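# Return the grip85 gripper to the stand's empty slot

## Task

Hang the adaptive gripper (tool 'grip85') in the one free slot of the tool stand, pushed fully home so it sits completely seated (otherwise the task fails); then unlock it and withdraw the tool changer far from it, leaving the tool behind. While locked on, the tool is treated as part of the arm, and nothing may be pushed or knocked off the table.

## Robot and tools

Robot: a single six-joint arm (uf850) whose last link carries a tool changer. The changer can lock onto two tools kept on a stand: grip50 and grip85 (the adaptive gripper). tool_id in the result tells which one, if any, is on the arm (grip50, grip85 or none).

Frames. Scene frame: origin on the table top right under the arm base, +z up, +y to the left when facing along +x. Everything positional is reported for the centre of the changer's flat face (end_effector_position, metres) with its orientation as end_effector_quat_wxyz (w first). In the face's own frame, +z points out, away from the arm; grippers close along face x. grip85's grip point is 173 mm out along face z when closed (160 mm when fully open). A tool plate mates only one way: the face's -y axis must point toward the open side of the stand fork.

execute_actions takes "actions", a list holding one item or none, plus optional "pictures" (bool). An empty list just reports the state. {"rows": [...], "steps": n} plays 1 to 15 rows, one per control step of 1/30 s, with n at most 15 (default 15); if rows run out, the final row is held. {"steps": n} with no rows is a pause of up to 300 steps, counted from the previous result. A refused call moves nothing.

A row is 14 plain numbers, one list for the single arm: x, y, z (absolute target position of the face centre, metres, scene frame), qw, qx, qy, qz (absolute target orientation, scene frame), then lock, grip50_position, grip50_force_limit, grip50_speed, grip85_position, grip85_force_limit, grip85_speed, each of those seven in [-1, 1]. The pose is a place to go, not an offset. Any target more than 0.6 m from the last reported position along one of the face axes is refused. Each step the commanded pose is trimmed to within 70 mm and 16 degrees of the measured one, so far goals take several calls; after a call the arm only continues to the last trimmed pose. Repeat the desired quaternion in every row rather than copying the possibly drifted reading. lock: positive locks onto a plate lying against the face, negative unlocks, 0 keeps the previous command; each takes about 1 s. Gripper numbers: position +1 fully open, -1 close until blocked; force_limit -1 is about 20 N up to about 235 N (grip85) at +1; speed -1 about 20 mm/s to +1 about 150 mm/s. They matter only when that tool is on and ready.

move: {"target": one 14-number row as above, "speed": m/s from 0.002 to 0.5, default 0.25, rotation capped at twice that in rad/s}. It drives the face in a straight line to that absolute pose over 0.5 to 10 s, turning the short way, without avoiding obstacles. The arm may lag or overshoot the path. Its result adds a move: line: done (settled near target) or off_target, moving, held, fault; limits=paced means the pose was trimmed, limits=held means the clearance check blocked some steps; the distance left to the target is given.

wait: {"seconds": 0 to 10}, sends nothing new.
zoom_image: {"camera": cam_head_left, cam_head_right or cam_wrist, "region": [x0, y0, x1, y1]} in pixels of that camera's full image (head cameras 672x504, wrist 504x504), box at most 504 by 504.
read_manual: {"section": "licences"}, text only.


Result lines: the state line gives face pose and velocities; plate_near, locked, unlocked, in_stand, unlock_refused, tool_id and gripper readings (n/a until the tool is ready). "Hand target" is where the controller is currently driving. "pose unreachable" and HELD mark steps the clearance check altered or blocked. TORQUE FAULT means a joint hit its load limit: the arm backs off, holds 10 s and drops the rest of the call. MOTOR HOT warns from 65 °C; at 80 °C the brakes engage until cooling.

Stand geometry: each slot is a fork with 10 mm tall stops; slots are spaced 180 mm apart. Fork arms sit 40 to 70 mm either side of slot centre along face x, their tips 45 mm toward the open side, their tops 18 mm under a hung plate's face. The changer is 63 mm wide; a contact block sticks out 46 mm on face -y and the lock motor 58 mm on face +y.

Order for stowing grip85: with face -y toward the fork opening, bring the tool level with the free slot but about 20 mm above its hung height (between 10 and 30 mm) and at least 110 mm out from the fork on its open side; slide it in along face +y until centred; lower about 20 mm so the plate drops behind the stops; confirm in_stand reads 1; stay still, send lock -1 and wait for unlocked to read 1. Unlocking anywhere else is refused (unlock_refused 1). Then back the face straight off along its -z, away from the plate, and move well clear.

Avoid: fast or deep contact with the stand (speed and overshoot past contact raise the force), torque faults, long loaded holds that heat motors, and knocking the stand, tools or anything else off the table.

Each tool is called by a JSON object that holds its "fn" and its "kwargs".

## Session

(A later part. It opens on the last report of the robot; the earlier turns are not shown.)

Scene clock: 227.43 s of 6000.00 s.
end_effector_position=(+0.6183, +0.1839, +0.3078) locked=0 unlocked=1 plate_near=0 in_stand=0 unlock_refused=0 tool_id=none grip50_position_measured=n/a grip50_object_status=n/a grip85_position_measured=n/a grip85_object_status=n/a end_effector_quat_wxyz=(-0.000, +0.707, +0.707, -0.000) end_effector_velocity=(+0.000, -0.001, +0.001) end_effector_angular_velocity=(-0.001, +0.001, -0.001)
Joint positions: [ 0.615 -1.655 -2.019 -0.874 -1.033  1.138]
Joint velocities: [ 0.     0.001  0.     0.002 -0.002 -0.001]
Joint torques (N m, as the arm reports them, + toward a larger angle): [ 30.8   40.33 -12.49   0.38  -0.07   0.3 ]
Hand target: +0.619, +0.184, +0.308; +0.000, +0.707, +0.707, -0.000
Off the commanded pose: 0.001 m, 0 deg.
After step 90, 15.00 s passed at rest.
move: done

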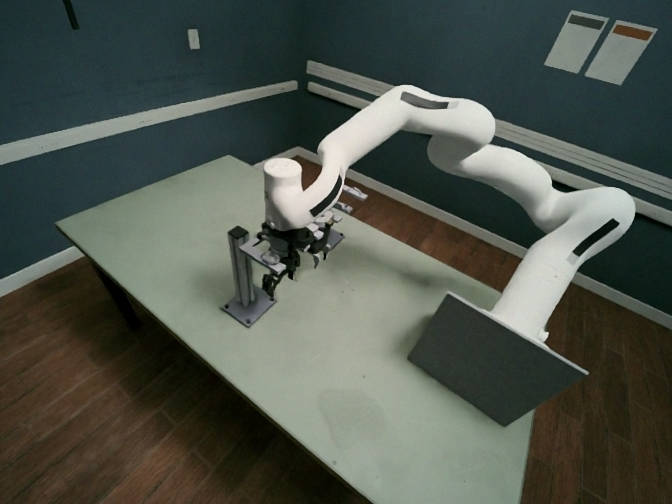

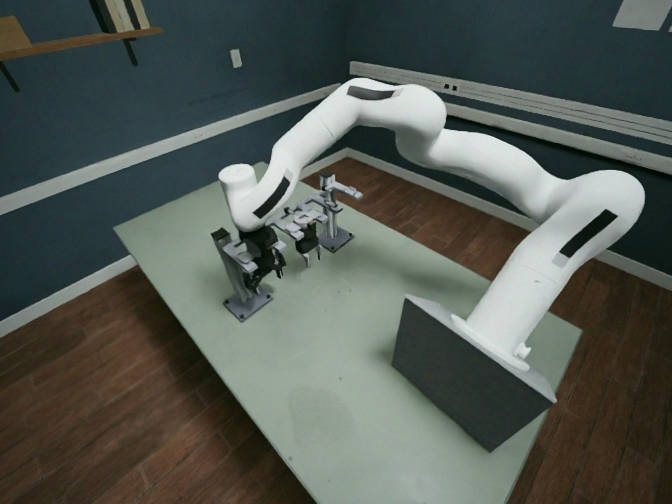

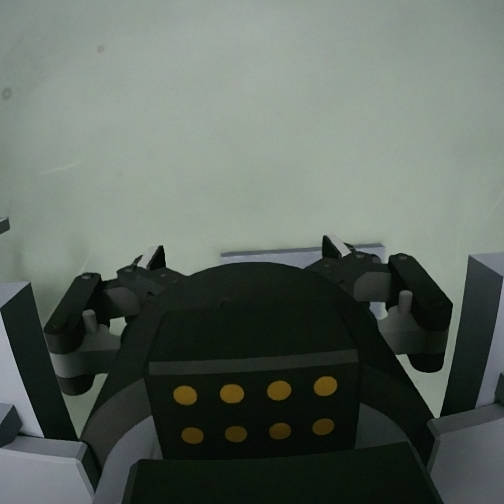

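{"fn": "move", "kwargs": {"target": [0.616,0.1825,0.318,0,0.707,0.707,0,0,0,0,0,0,0,0], "speed": 0.01}}

{"fn": "zoom_image", "kwargs": {"camera": "cam_head_left", "region": [250,210,340,300]}}

{"fn": "move", "kwargs": {"target": [0.616,0.1825,0.306,0,0.707,0.707,0,0,0,0,0,0,0,0], "speed": 0.004}}

Scene clock: 271.50 s of 6000.00 s.
end_effector_position=(+0.6160, +0.1825, +0.3180) locked=0 unlocked=1 plate_near=0 in_stand=0 unlock_refused=0 tool_id=none grip50_position_measured=n/a grip50_object_status=n/a grip85_position_measured=n/a grip85_object_status=n/a end_effector_quat_wxyz=(-0.000, +0.707, +0.707, +0.000) end_effector_velocity=(-0.000, +0.000, +0.002) end_effector_angular_velocity=(+0.001, -0.001, -0.001)
Joint positions: [ 0.625 -1.635 -2.    -0.866 -1.036  1.14 ]
Joint velocities: [ 0.002  0.002  0.001  0.002 -0.     0.   ]
Joint torques (N m, as the arm reports them, + toward a larger angle): [ 40.27  44.27 -13.34   1.09  -0.17   0.13]
Hand target: +0.616, +0.183, +0.318; -0.000, +0.707, +0.707, +0.000
Off the commanded pose: 0.000 m, 0 deg.
After step 90, 39.87 s passed at rest.
move: done

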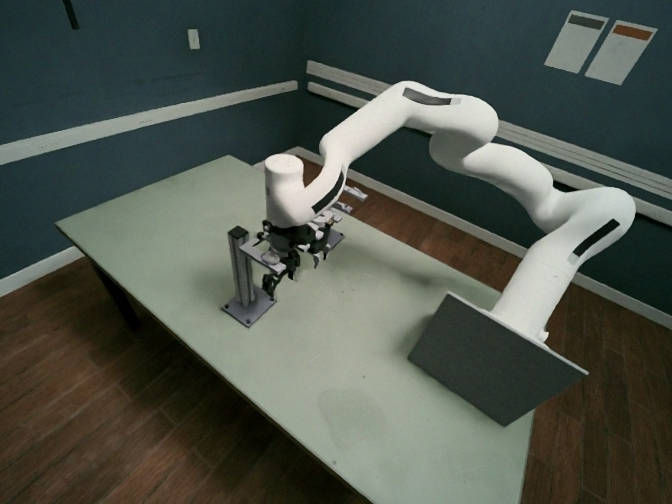

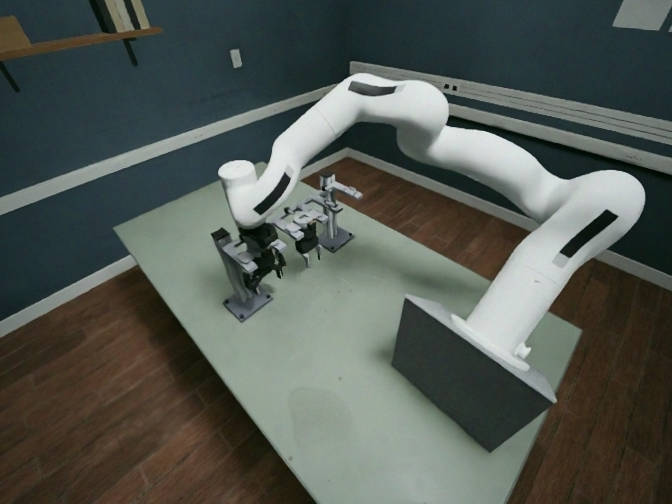

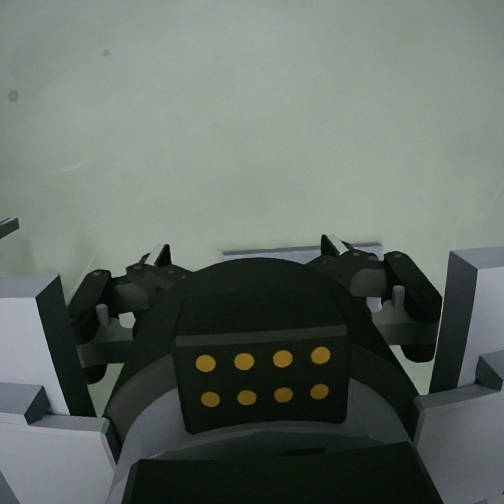

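Region (250, 210, 340, 300) of cam_head_left's 672x504 image, scaled by 5.600, with more detail than that image has.

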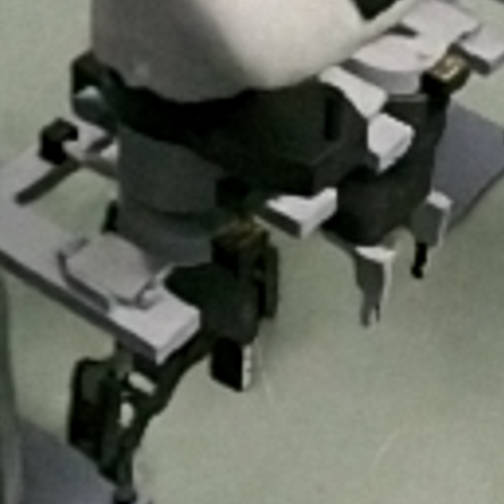

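Scene clock: 274.70 s of 6000.00 s.
end_effector_position=(+0.6160, +0.1826, +0.3061) locked=0 unlocked=1 plate_near=0 in_stand=0 unlock_refused=0 tool_id=none grip50_position_measured=n/a grip50_object_status=n/a grip85_position_measured=n/a grip85_object_status=n/a end_effector_quat_wxyz=(-0.000, +0.707, +0.707, +0.000) end_effector_velocity=(+0.000, -0.000, -0.000) end_effector_angular_velocity=(-0.002, -0.001, +0.000)
Joint positions: [ 0.613 -1.647 -2.002 -0.88  -1.026  1.146]
Joint velocities: [-0.    -0.     0.    -0.002 -0.001  0.001]
Joint torques (N m, as the arm reports them, + toward a larger angle): [ 37.69  43.74 -13.25   1.35  -1.25   0.41]
Hand target: +0.616, +0.183, +0.306; -0.000, +0.707, +0.707, +0.000
Off the commanded pose: 0.000 m, 0 deg.
move: done

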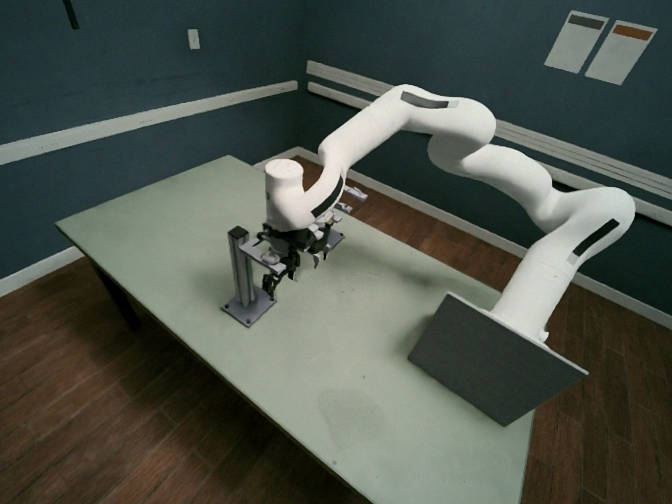

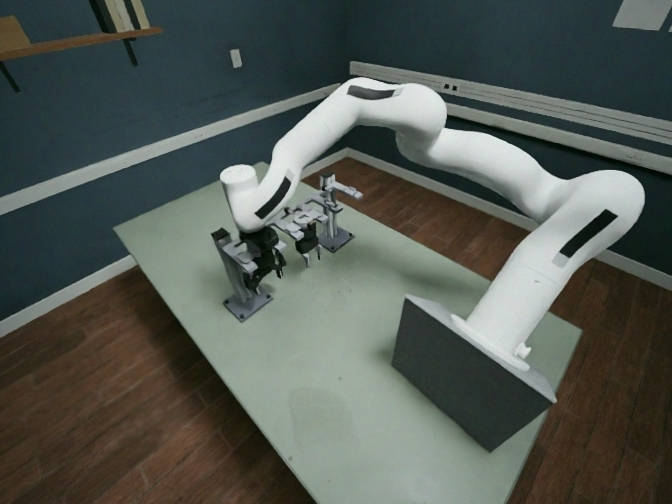

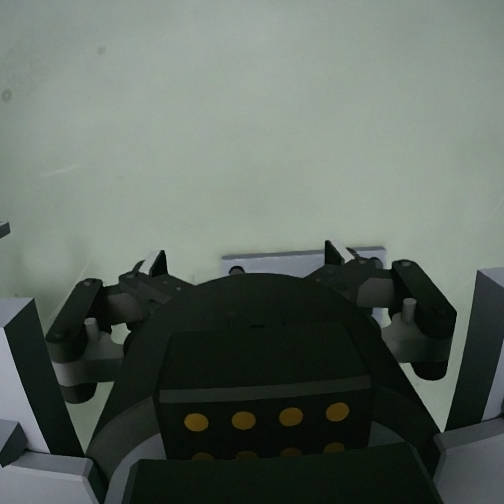

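Freely deeper now. Continue.

{"fn": "move", "kwargs": {"target": [0.616,0.1826,0.302,0,0.707,0.707,0,0,0,0,0,0,0,0], "speed": 0.003}}

Scene clock: 280.77 s of 6000.00 s.
end_effector_position=(+0.6161, +0.1830, +0.3026) locked=0 unlocked=1 plate_near=0 in_stand=1 unlock_refused=0 tool_id=none grip50_position_measured=n/a grip50_object_status=n/a grip85_position_measured=n/a grip85_object_status=n/a end_effector_quat_wxyz=(+0.000, +0.707, +0.707, +0.001) end_effector_velocity=(-0.001, +0.001, -0.001) end_effector_angular_velocity=(+0.000, +0.000, +0.001)
Joint positions: [ 0.61  -1.652 -2.004 -0.885 -1.022  1.148]
Joint velocities: [ 0.001 -0.001  0.     0.     0.001  0.001]
Joint torques (N m, as the arm reports them, + toward a larger angle): [16.7  44.13 -9.81  0.93 -6.77  1.17]
Hand target: +0.616, +0.183, +0.302; -0.000, +0.707, +0.707, +0.000
Off the commanded pose: 0.001 m, 0 deg.
After step 90, 1.50 s passed at rest.
move: done

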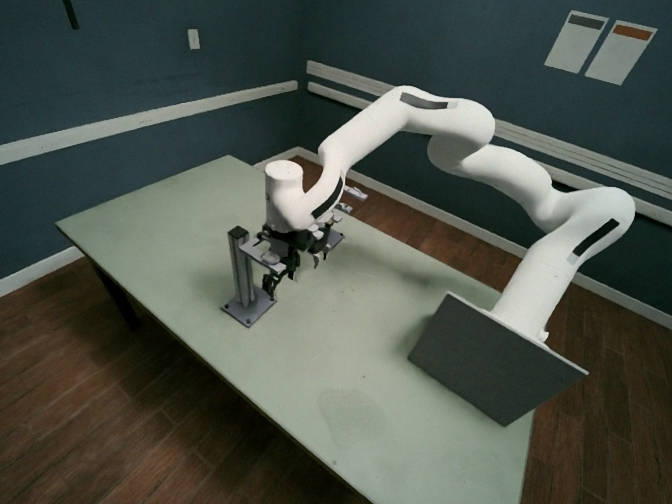

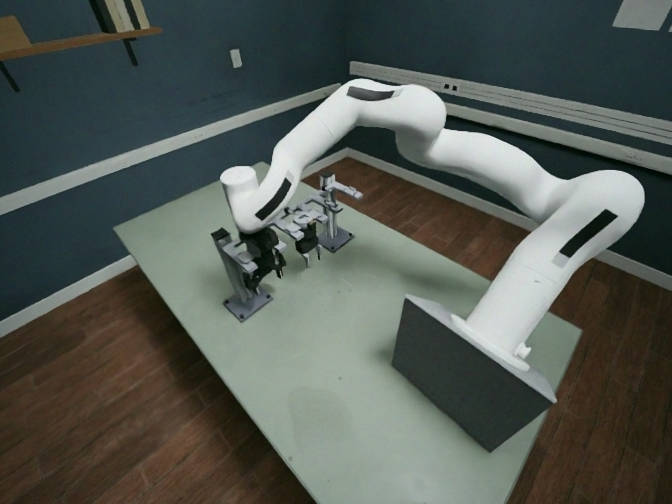

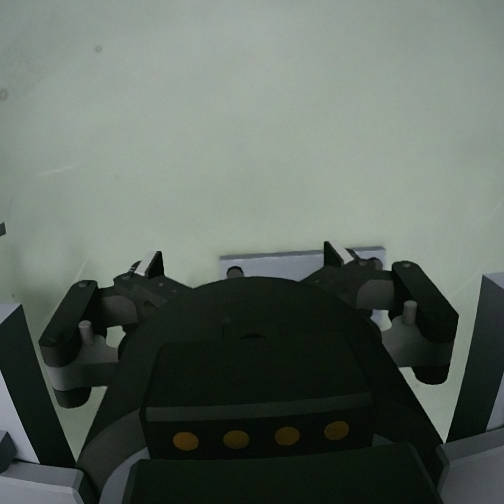

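{"fn": "move", "kwargs": {"target": [0.616,0.1838,0.3025,0,0.707,0.707,0,0,0,0,0,0,0,0], "speed": 0.003}}

Scene clock: 286.60 s of 6000.00 s.
end_effector_position=(+0.6160, +0.1834, +0.3024) locked=0 unlocked=1 plate_near=0 in_stand=1 unlock_refused=0 tool_id=none grip50_position_measured=n/a grip50_object_status=n/a grip85_position_measured=n/a grip85_object_status=n/a end_effector_quat_wxyz=(+0.000, +0.707, +0.707, -0.001) end_effector_velocity=(-0.001, +0.001, -0.001) end_effector_angular_velocity=(+0.000, +0.000, +0.002)
Joint positions: [ 0.61  -1.654 -2.007 -0.883 -1.025  1.147]
Joint velocities: [ 0.001 -0.002 -0.001  0.     0.001 -0.001]
Joint torques (N m, as the arm reports them, + toward a larger angle): [28.22 37.87 -8.7   2.12 -3.94  0.9 ]
Hand target: +0.616, +0.184, +0.303; +0.000, +0.707, +0.707, -0.000
Off the commanded pose: 0.000 m, 0 deg.
After step 90, 2.13 s passed at rest.
move: done

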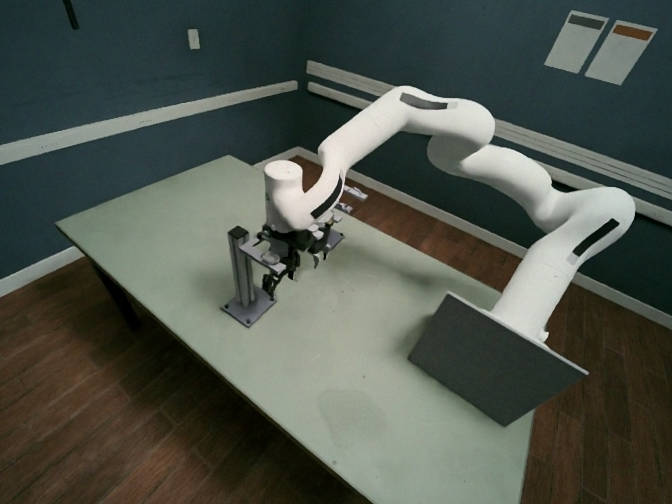

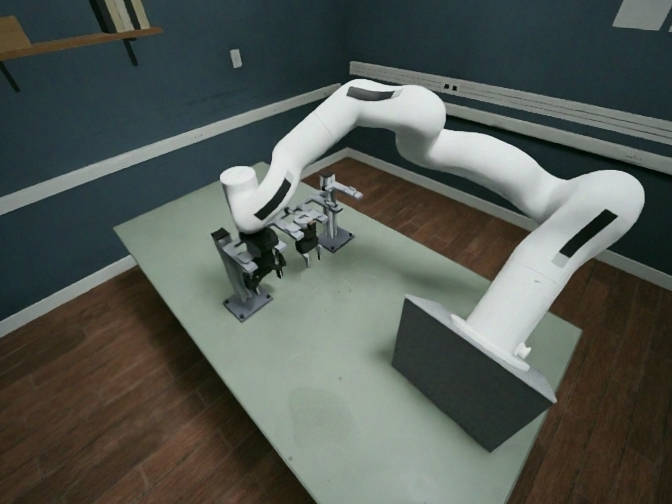

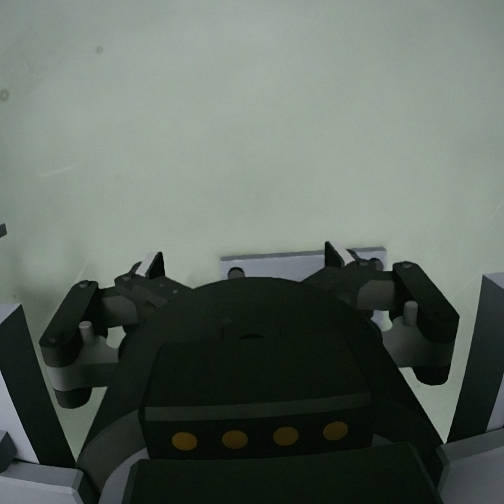

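{"fn": "move", "kwargs": {"target": [0.6155,0.1842,0.3015,0,0.702,0.712,0,0,0,0,0,0,0,0], "speed": 0.003}}

Scene clock: 298.43 s of 6000.00 s.
end_effector_position=(+0.6154, +0.1843, +0.3014) locked=0 unlocked=1 plate_near=1 in_stand=1 unlock_refused=0 tool_id=none grip50_position_measured=n/a grip50_object_status=n/a grip85_position_measured=n/a grip85_object_status=n/a end_effector_quat_wxyz=(-0.000, +0.702, +0.712, -0.000) end_effector_velocity=(-0.001, +0.000, -0.001) end_effector_angular_velocity=(-0.001, +0.003, +0.003)
Joint positions: [ 0.611 -1.656 -2.007 -0.884 -1.023  1.135]
Joint velocities: [-0.001 -0.001  0.002  0.001 -0.    -0.002]
Joint torques (N m, as the arm reports them, + toward a larger angle): [ 41.92  40.65 -11.76   2.1   -0.18   0.12]
Hand target: +0.616, +0.184, +0.302; -0.000, +0.702, +0.712, +0.000
Off the commanded pose: 0.000 m, 0 deg.
After step 90, 6.27 s passed at rest.
move: done

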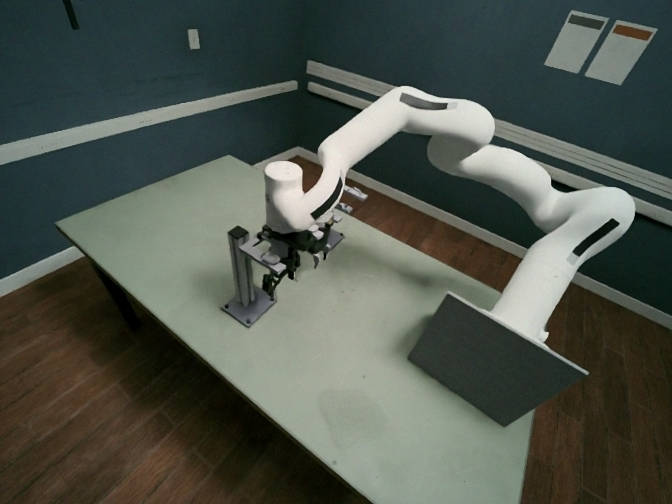

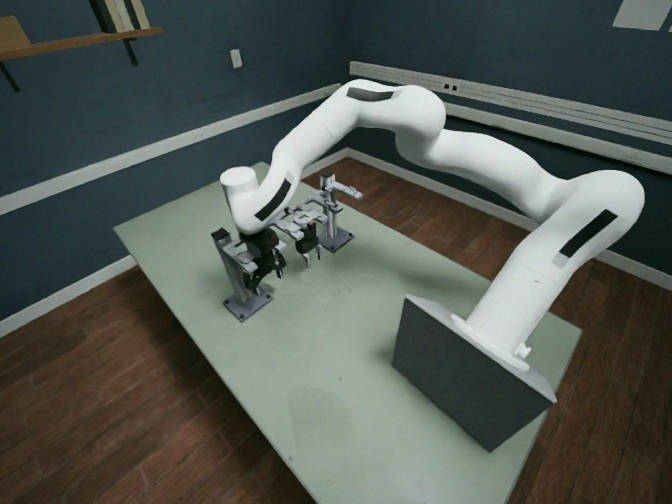

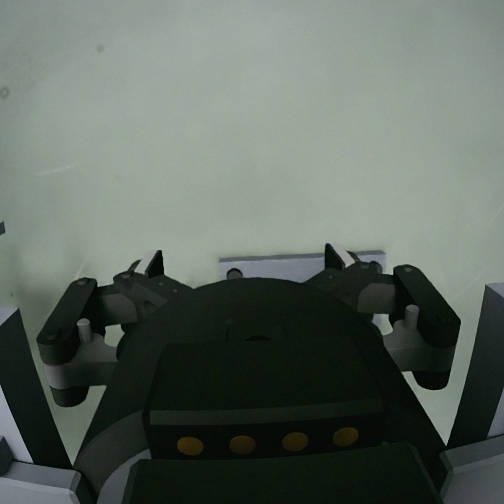

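{"fn": "execute_actions", "kwargs": {"actions": [{"rows":[[0.6155,0.1842,0.3015,0,0.702,0.712,0,1,0,0,0,1,0,0]]}], "pictures": false}}

{"fn": "wait", "kwargs": {"seconds": 4}}

Scene clock: 304.60 s of 6000.00 s.
end_effector_position=(+0.6155, +0.1842, +0.3015) locked=0 unlocked=0 plate_near=1 in_stand=1 unlock_refused=0 tool_id=none grip50_position_measured=n/a grip50_object_status=n/a grip85_position_measured=n/a grip85_object_status=n/a end_effector_quat_wxyz=(+0.000, +0.702, +0.712, -0.000) end_effector_velocity=(-0.001, +0.001, -0.002) end_effector_angular_velocity=(+0.001, +0.002, -0.000)
Joint positions: [ 0.611 -1.656 -2.007 -0.884 -1.023  1.135]
Joint velocities: [-0.001 -0.003 -0.001  0.001  0.002  0.001]
Joint torques (N m, as the arm reports them, + toward a larger angle): [ 41.17  44.11 -13.27   1.42  -0.14   0.25]
Hand target: +0.615, +0.184, +0.301; +0.000, +0.702, +0.712, -0.000
Off the commanded pose: 0.000 m, 0 deg.
Steps of this call (steps 1 to 90: nothing new was sent; then 2.67 s passed at rest; steps 91 to 105: all 15 steps of this action). Readings (end_effector_position | what the end effector reports):
91: (+0.6155, +0.1842, +0.3015) | locked=0 unlocked=0 plate_near=1 in_stand=1 unlock_refused=0 tool_id=none grip50_position_measured=n/a grip50_object_status=n/a grip85_position_measured=n/a grip85_object_status=n/a
92: (+0.6155, +0.1842, +0.3015) | locked=0 unlocked=0 plate_near=1 in_stand=1 unlock_refused=0 tool_id=none grip50_position_measured=n/a grip50_object_status=n/a grip85_position_measured=n/a grip85_object_status=n/a
94: (+0.6155, +0.1842, +0.3015) | locked=0 unlocked=0 plate_near=1 in_stand=1 unlock_refused=0 tool_id=none grip50_position_measured=n/a grip50_object_status=n/a grip85_position_measured=n/a grip85_object_status=n/a
98: (+0.6155, +0.1842, +0.3015) | locked=0 unlocked=0 plate_near=1 in_stand=1 unlock_refused=0 tool_id=none grip50_position_measured=n/a grip50_object_status=n/a grip85_position_measured=n/a grip85_object_status=n/a
105: the state above

Scene clock: 308.60 s of 6000.00 s.
end_effector_position=(+0.6155, +0.1842, +0.3015) locked=1 unlocked=0 plate_near=1 in_stand=1 unlock_refused=0 tool_id=grip85 grip50_position_measured=n/a grip50_object_status=n/a grip85_position_measured=3 grip85_object_status=3 end_effector_quat_wxyz=(+0.000, +0.702, +0.712, +0.000) end_effector_velocity=(-0.000, -0.000, -0.001) end_effector_angular_velocity=(-0.001, +0.001, +0.001)
Joint positions: [ 0.611 -1.656 -2.007 -0.884 -1.023  1.135]
Joint velocities: [-0.001 -0.     0.     0.    -0.001 -0.001]
Joint torques (N m, as the arm reports them, + toward a larger angle): [ 47.35  51.07 -16.23   1.78  -0.33   0.35]
Hand target: +0.615, +0.184, +0.301; +0.000, +0.702, +0.712, -0.000
Off the commanded pose: 0.000 m, 0 deg.
Steps of this call (steps 1 to 120: nothing new was sent). Readings (end_effector_position | what the end effector reports):
1: (+0.6155, +0.1842, +0.3015) | locked=0 unlocked=0 plate_near=1 in_stand=1 unlock_refused=0 tool_id=none grip50_position_measured=n/a grip50_object_status=n/a grip85_position_measured=n/a grip85_object_status=n/a
2: (+0.6155, +0.1842, +0.3014) | locked=0 unlocked=0 plate_near=1 in_stand=1 unlock_refused=0 tool_id=none grip50_position_measured=n/a grip50_object_status=n/a grip85_position_measured=n/a grip85_object_status=n/a
4: (+0.6154, +0.1842, +0.3012) | locked=0 unlocked=0 plate_near=1 in_stand=1 unlock_refused=0 tool_id=none grip50_position_measured=n/a grip50_object_status=n/a grip85_position_measured=n/a grip85_object_status=n/a
8: (+0.6154, +0.1842, +0.3012) | locked=0 unlocked=0 plate_near=1 in_stand=1 unlock_refused=0 tool_id=none grip50_position_measured=n/a grip50_object_status=n/a grip85_position_measured=n/a grip85_object_status=n/a
120: the state above

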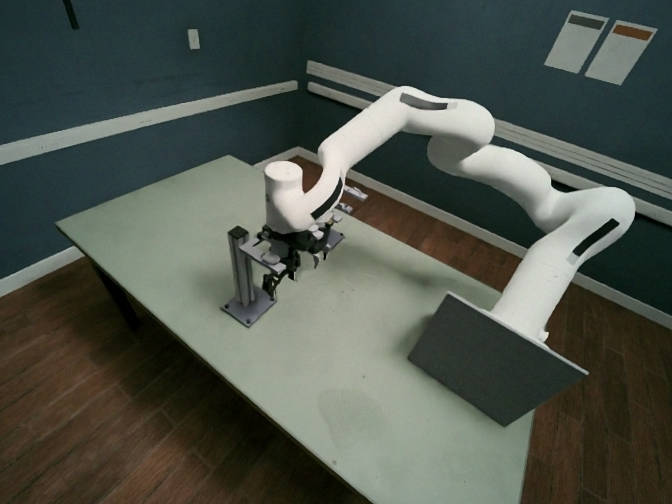

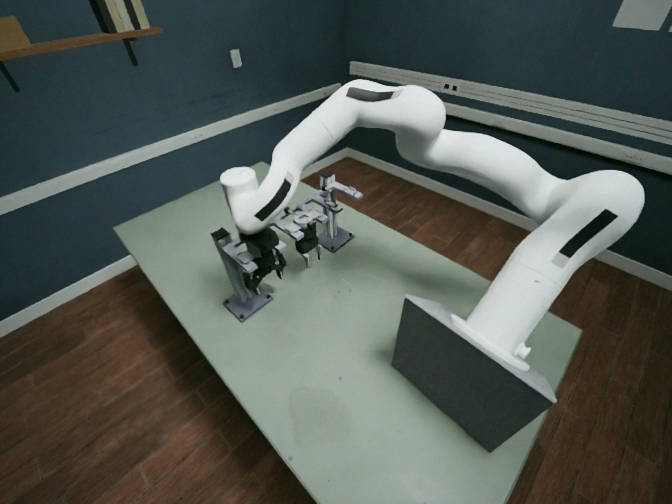

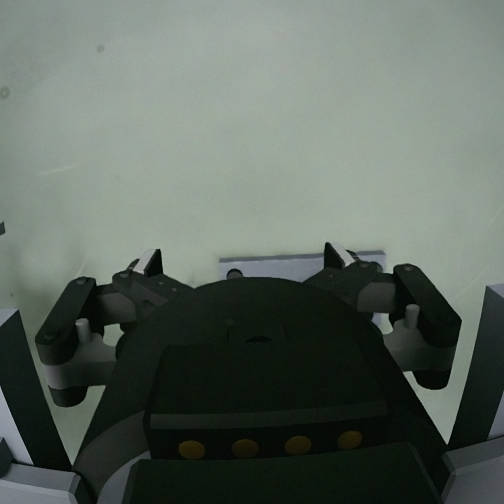

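{"fn": "move", "kwargs": {"target": [0.6155,0.1842,0.3215,0,0.702,0.712,0,0,0,0,0,1,0,0], "speed": 0.02}}

{"fn": "move", "kwargs": {"target": [0.48,0.1823,0.3215,0,0.702,0.712,0,0,0,0,0,1,0,0], "speed": 0.06}}

{"fn": "move", "kwargs": {"target": [0.485,-0.1777,0.3215,0,0.702,0.712,0,0,0,0,0,1,0,0], "speed": 0.15}}

{"fn": "move", "kwargs": {"target": [0.54,-0.177,0.3215,0,0.702,0.712,0,0,0,0,0,1,0,0], "speed": 0.03}}

Scene clock: 329.53 s of 6000.00 s.
end_effector_position=(+0.6155, +0.1842, +0.3214) locked=1 unlocked=0 plate_near=1 in_stand=0 unlock_refused=0 tool_id=grip85 grip50_position_measured=n/a grip50_object_status=n/a grip85_position_measured=3 grip85_object_status=3 end_effector_quat_wxyz=(+0.000, +0.702, +0.712, -0.000) end_effector_velocity=(-0.001, +0.001, -0.001) end_effector_angular_velocity=(-0.001, +0.002, +0.001)
Joint positions: [ 0.63  -1.634 -2.003 -0.861 -1.04   1.124]
Joint velocities: [ 0.    -0.001  0.002  0.001 -0.     0.   ]
Joint torques (N m, as the arm reports them, + toward a larger angle): [ 47.79  52.32 -17.26   1.58  -0.16   0.13]
Hand target: +0.616, +0.184, +0.321; +0.000, +0.702, +0.712, -0.000
Off the commanded pose: 0.000 m, 0 deg.
After step 90, 16.70 s passed at rest.
move: done

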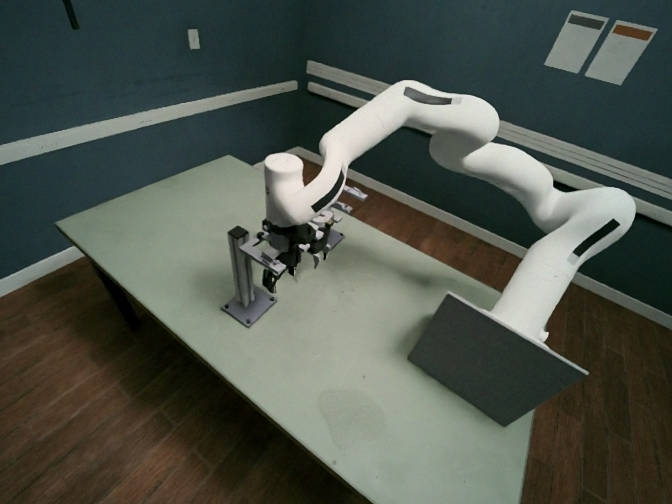

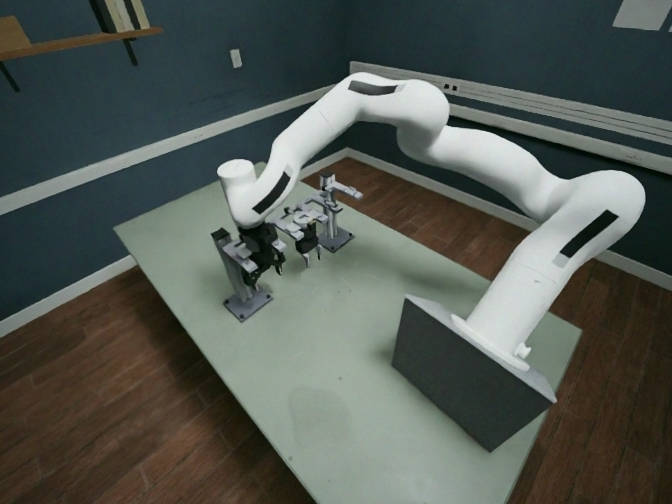

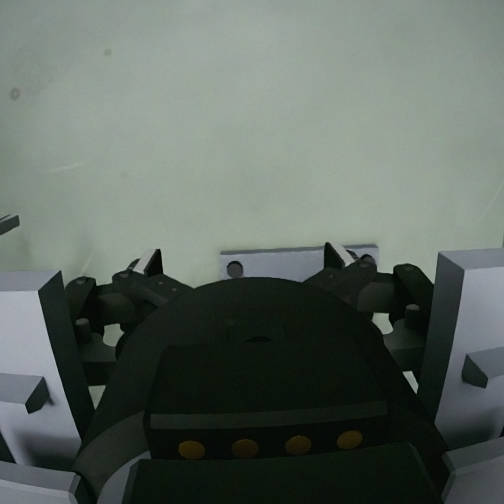

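Scene clock: 332.10 s of 6000.00 s.
end_effector_position=(+0.4798, +0.1828, +0.3218) locked=1 unlocked=0 plate_near=1 in_stand=0 unlock_refused=0 tool_id=grip85 grip50_position_measured=n/a grip50_object_status=n/a grip85_position_measured=3 grip85_object_status=3 end_effector_quat_wxyz=(-0.001, +0.702, +0.712, +0.000) end_effector_velocity=(-0.000, -0.000, -0.000) end_effector_angular_velocity=(+0.000, -0.001, -0.001)
Joint positions: [ 0.732 -1.431 -1.495 -0.939 -0.865  1.432]
Joint velocities: [ 0.     0.001  0.002 -0.001  0.001  0.002]
Joint torques (N m, as the arm reports them, + toward a larger angle): [ 38.26  47.01 -15.48   1.18  -0.06   0.21]
Hand target: +0.480, +0.183, +0.322; -0.001, +0.702, +0.712, +0.000
Off the commanded pose: 0.001 m, 0 deg.
move: done

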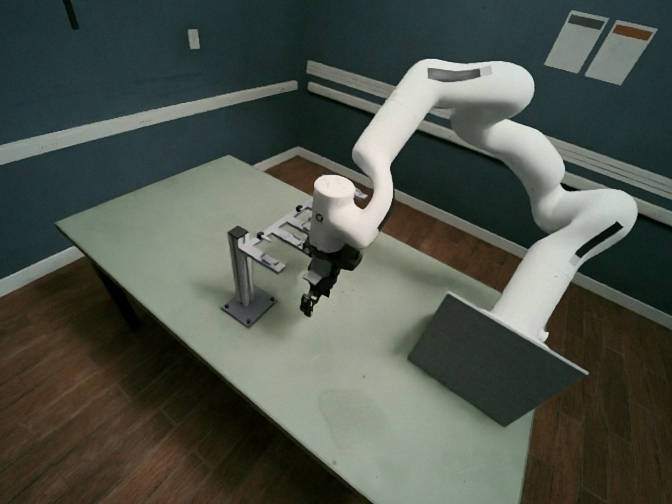

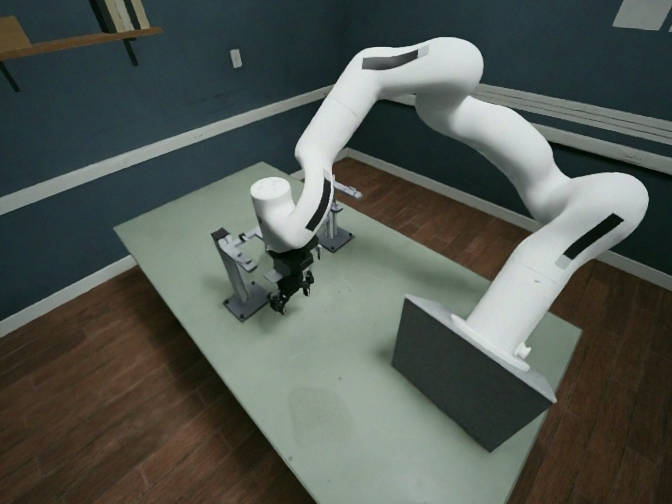

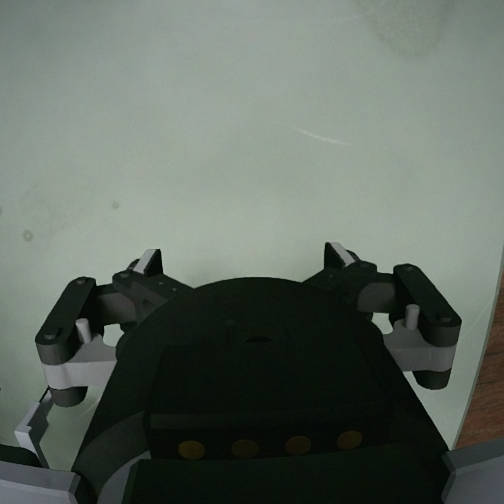

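Scene clock: 334.83 s of 6000.00 s.
end_effector_position=(+0.4834, -0.1773, +0.3210) locked=1 unlocked=0 plate_near=1 in_stand=0 unlock_refused=0 tool_id=grip85 grip50_position_measured=n/a grip50_object_status=n/a grip85_position_measured=3 grip85_object_status=3 end_effector_quat_wxyz=(+0.000, +0.702, +0.712, -0.000) end_effector_velocity=(-0.000, -0.001, -0.001) end_effector_angular_velocity=(-0.000, +0.002, +0.001)
Joint positions: [ 0.285 -0.737 -0.944 -1.257 -0.877  1.234]
Joint velocities: [-0.002  0.    -0.     0.001 -0.001 -0.003]
Joint torques (N m, as the arm reports them, + toward a larger angle): [ 37.12  29.91 -10.32   1.43  -0.09   0.13]
Hand target: +0.484, -0.178, +0.321; +0.001, +0.702, +0.712, -0.000
Off the commanded pose: 0.002 m, 0 deg.
move: done

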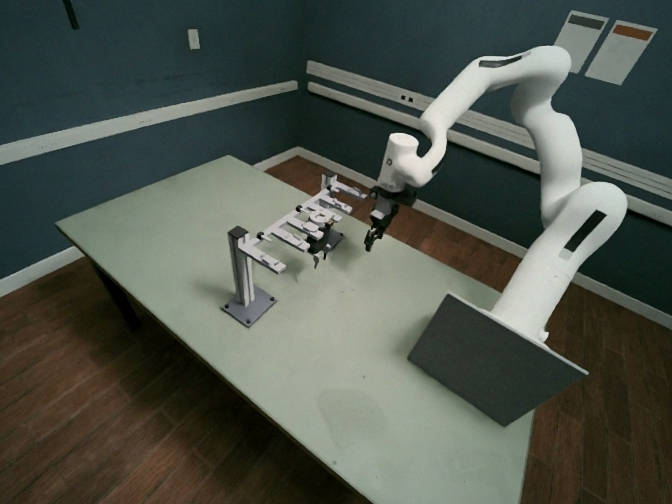

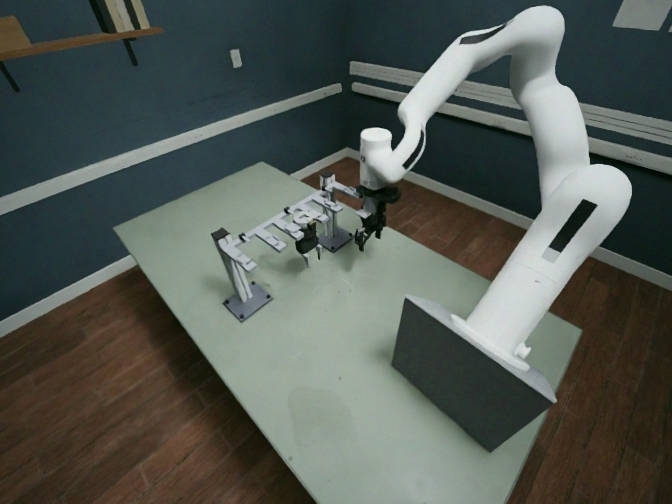

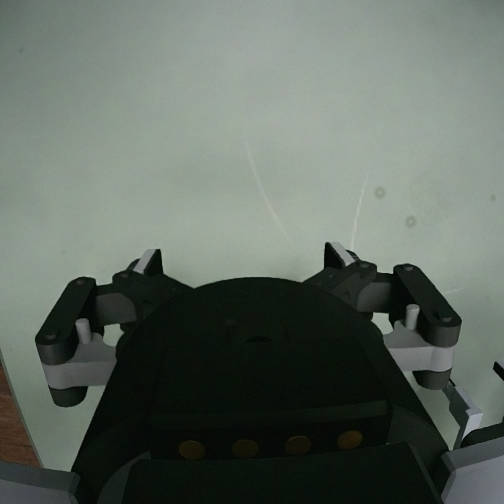

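Scene clock: 336.97 s of 6000.00 s.
end_effector_position=(+0.5400, -0.1773, +0.3214) locked=1 unlocked=0 plate_near=1 in_stand=0 unlock_refused=0 tool_id=grip85 grip50_position_measured=n/a grip50_object_status=n/a grip85_position_measured=3 grip85_object_status=3 end_effector_quat_wxyz=(+0.000, +0.702, +0.712, -0.000) end_effector_velocity=(+0.000, +0.001, +0.000) end_effector_angular_velocity=(-0.001, +0.000, +0.001)
Joint positions: [ 0.275 -0.823 -1.117 -1.2   -0.904  1.129]
Joint velocities: [ 0.002 -0.002 -0.001  0.001 -0.001 -0.   ]
Joint torques (N m, as the arm reports them, + toward a larger angle): [ 42.12  32.83 -11.68   1.52  -0.22   0.19]
Hand target: +0.540, -0.177, +0.321; +0.000, +0.702, +0.712, -0.000
Off the commanded pose: 0.000 m, 0 deg.
move: done

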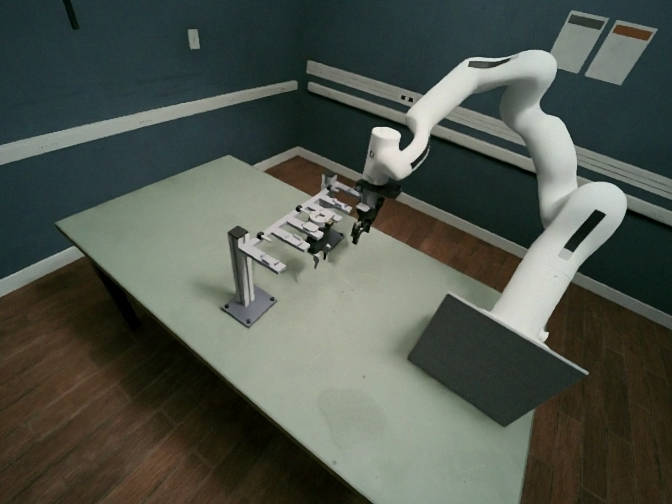

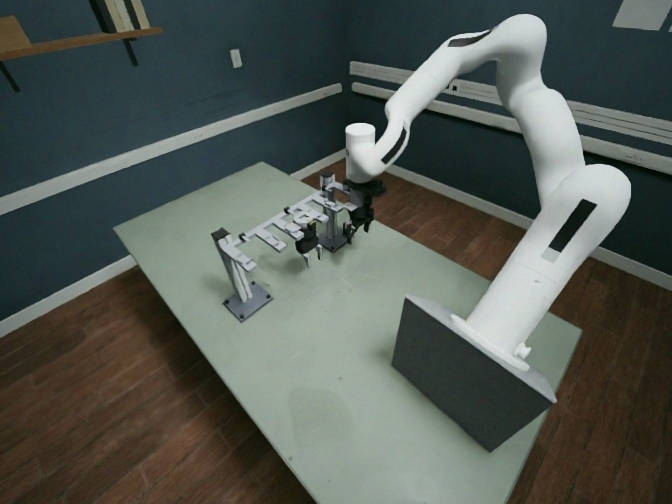

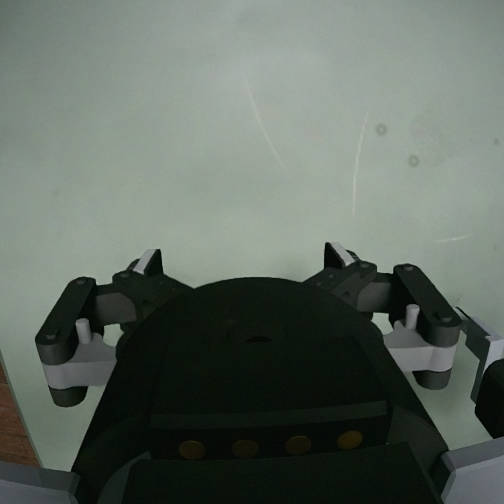

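{"fn": "move", "kwargs": {"target": [0.60,-0.1762,0.3215,0,0.702,0.712,0,0,0,0,0,1,0,0], "speed": 0.012}}

Scene clock: 348.10 s of 6000.00 s.
end_effector_position=(+0.6001, -0.1765, +0.3214) locked=1 unlocked=0 plate_near=1 in_stand=0 unlock_refused=0 tool_id=grip85 grip50_position_measured=n/a grip50_object_status=n/a grip85_position_measured=3 grip85_object_status=3 end_effector_quat_wxyz=(+0.000, +0.702, +0.712, -0.000) end_effector_velocity=(-0.000, +0.001, -0.000) end_effector_angular_velocity=(-0.001, -0.000, +0.004)
Joint positions: [ 0.267 -0.925 -1.317 -1.138 -0.939  1.015]
Joint velocities: [ 0.001 -0.002 -0.    -0.001 -0.001 -0.001]
Joint torques (N m, as the arm reports them, + toward a larger angle): [ 47.47  37.63 -12.45   1.03  -0.14   0.19]
Hand target: +0.600, -0.176, +0.321; +0.000, +0.702, +0.712, -0.000
Off the commanded pose: 0.000 m, 0 deg.
After step 90, 2.93 s passed at rest.
move: done

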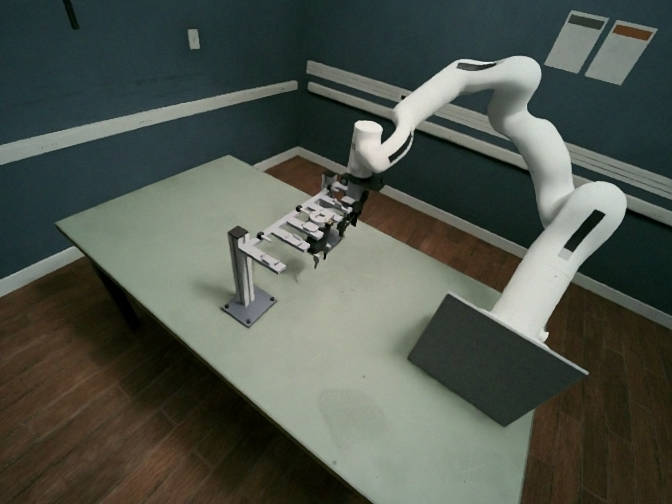

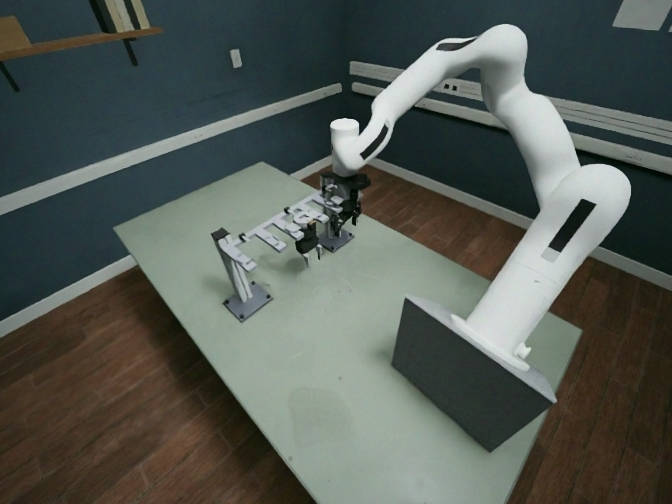

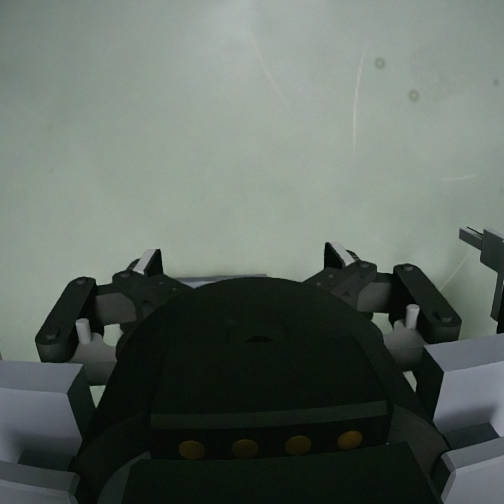

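{"fn": "move", "kwargs": {"target": [0.614,-0.1762,0.3215,0,0.702,0.712,0,0,0,0,0,1,0,0], "speed": 0.006}}

Scene clock: 358.63 s of 6000.00 s.
end_effector_position=(+0.6140, -0.1763, +0.3215) locked=1 unlocked=0 plate_near=1 in_stand=0 unlock_refused=0 tool_id=grip85 grip50_position_measured=n/a grip50_object_status=n/a grip85_position_measured=3 grip85_object_status=3 end_effector_quat_wxyz=(+0.000, +0.702, +0.712, -0.000) end_effector_velocity=(+0.001, -0.000, +0.001) end_effector_angular_velocity=(-0.001, -0.002, -0.000)
Joint positions: [ 0.265 -0.951 -1.367 -1.123 -0.949  0.987]
Joint velocities: [ 0.001  0.001 -0.001 -0.001 -0.001 -0.   ]
Joint torques (N m, as the arm reports them, + toward a larger angle): [ 46.04  38.86 -13.22   1.46  -0.11   0.21]
Hand target: +0.614, -0.176, +0.321; +0.000, +0.702, +0.712, -0.000
Off the commanded pose: 0.000 m, 0 deg.
After step 90, 5.00 s passed at rest.
move: done

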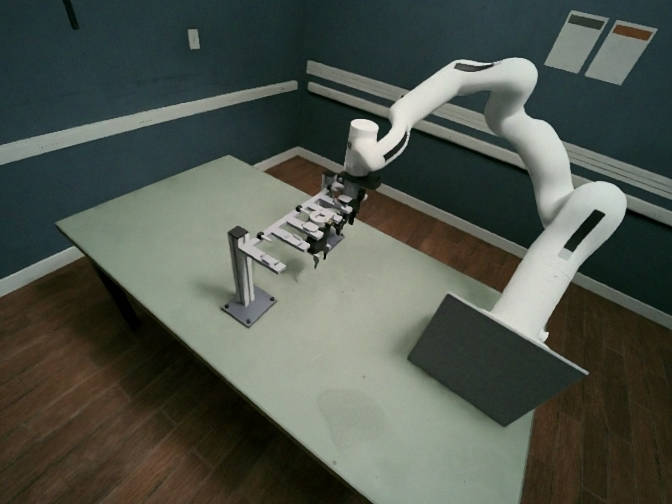

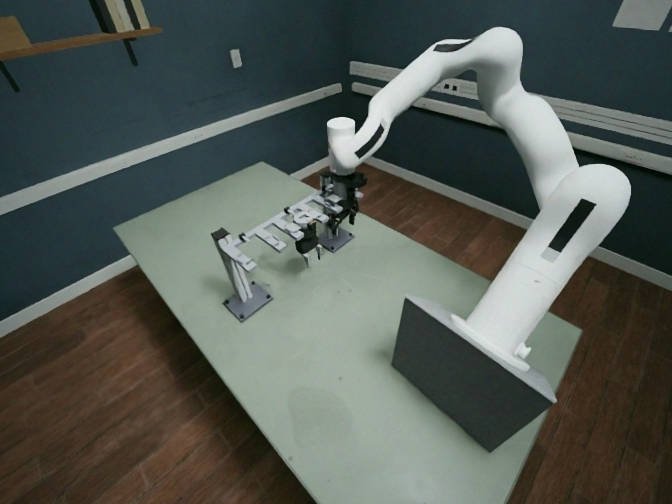

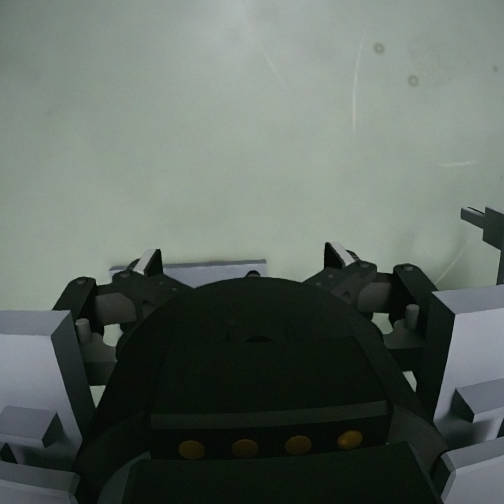

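{"fn": "move", "kwargs": {"target": [0.624,-0.176,0.3215,0,0.702,0.712,0,0,0,0,0,1,0,0], "speed": 0.004}}

Scene clock: 367.03 s of 6000.00 s.
end_effector_position=(+0.6240, -0.1760, +0.3215) locked=1 unlocked=0 plate_near=1 in_stand=0 unlock_refused=0 tool_id=grip85 grip50_position_measured=n/a grip50_object_status=n/a grip85_position_measured=3 grip85_object_status=3 end_effector_quat_wxyz=(+0.000, +0.702, +0.712, -0.000) end_effector_velocity=(-0.000, +0.001, -0.000) end_effector_angular_velocity=(-0.001, +0.000, +0.002)
Joint positions: [ 0.264 -0.97  -1.403 -1.113 -0.956  0.968]
Joint velocities: [ 0.001 -0.002 -0.    -0.001 -0.001 -0.   ]
Joint torques (N m, as the arm reports them, + toward a larger angle): [ 48.26  38.62 -12.89   1.17  -0.09   0.18]
Hand target: +0.624, -0.176, +0.321; +0.000, +0.702, +0.712, -0.000
Off the commanded pose: 0.000 m, 0 deg.
After step 90, 2.70 s passed at rest.
move: done

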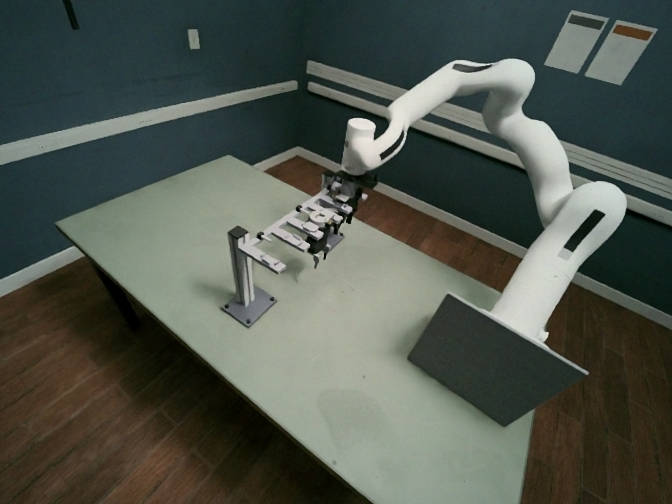

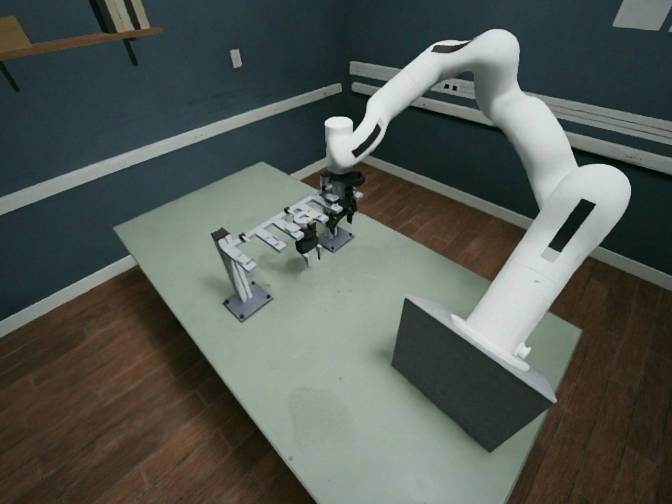

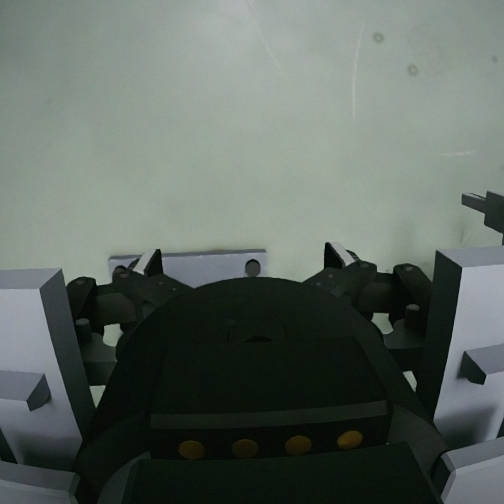

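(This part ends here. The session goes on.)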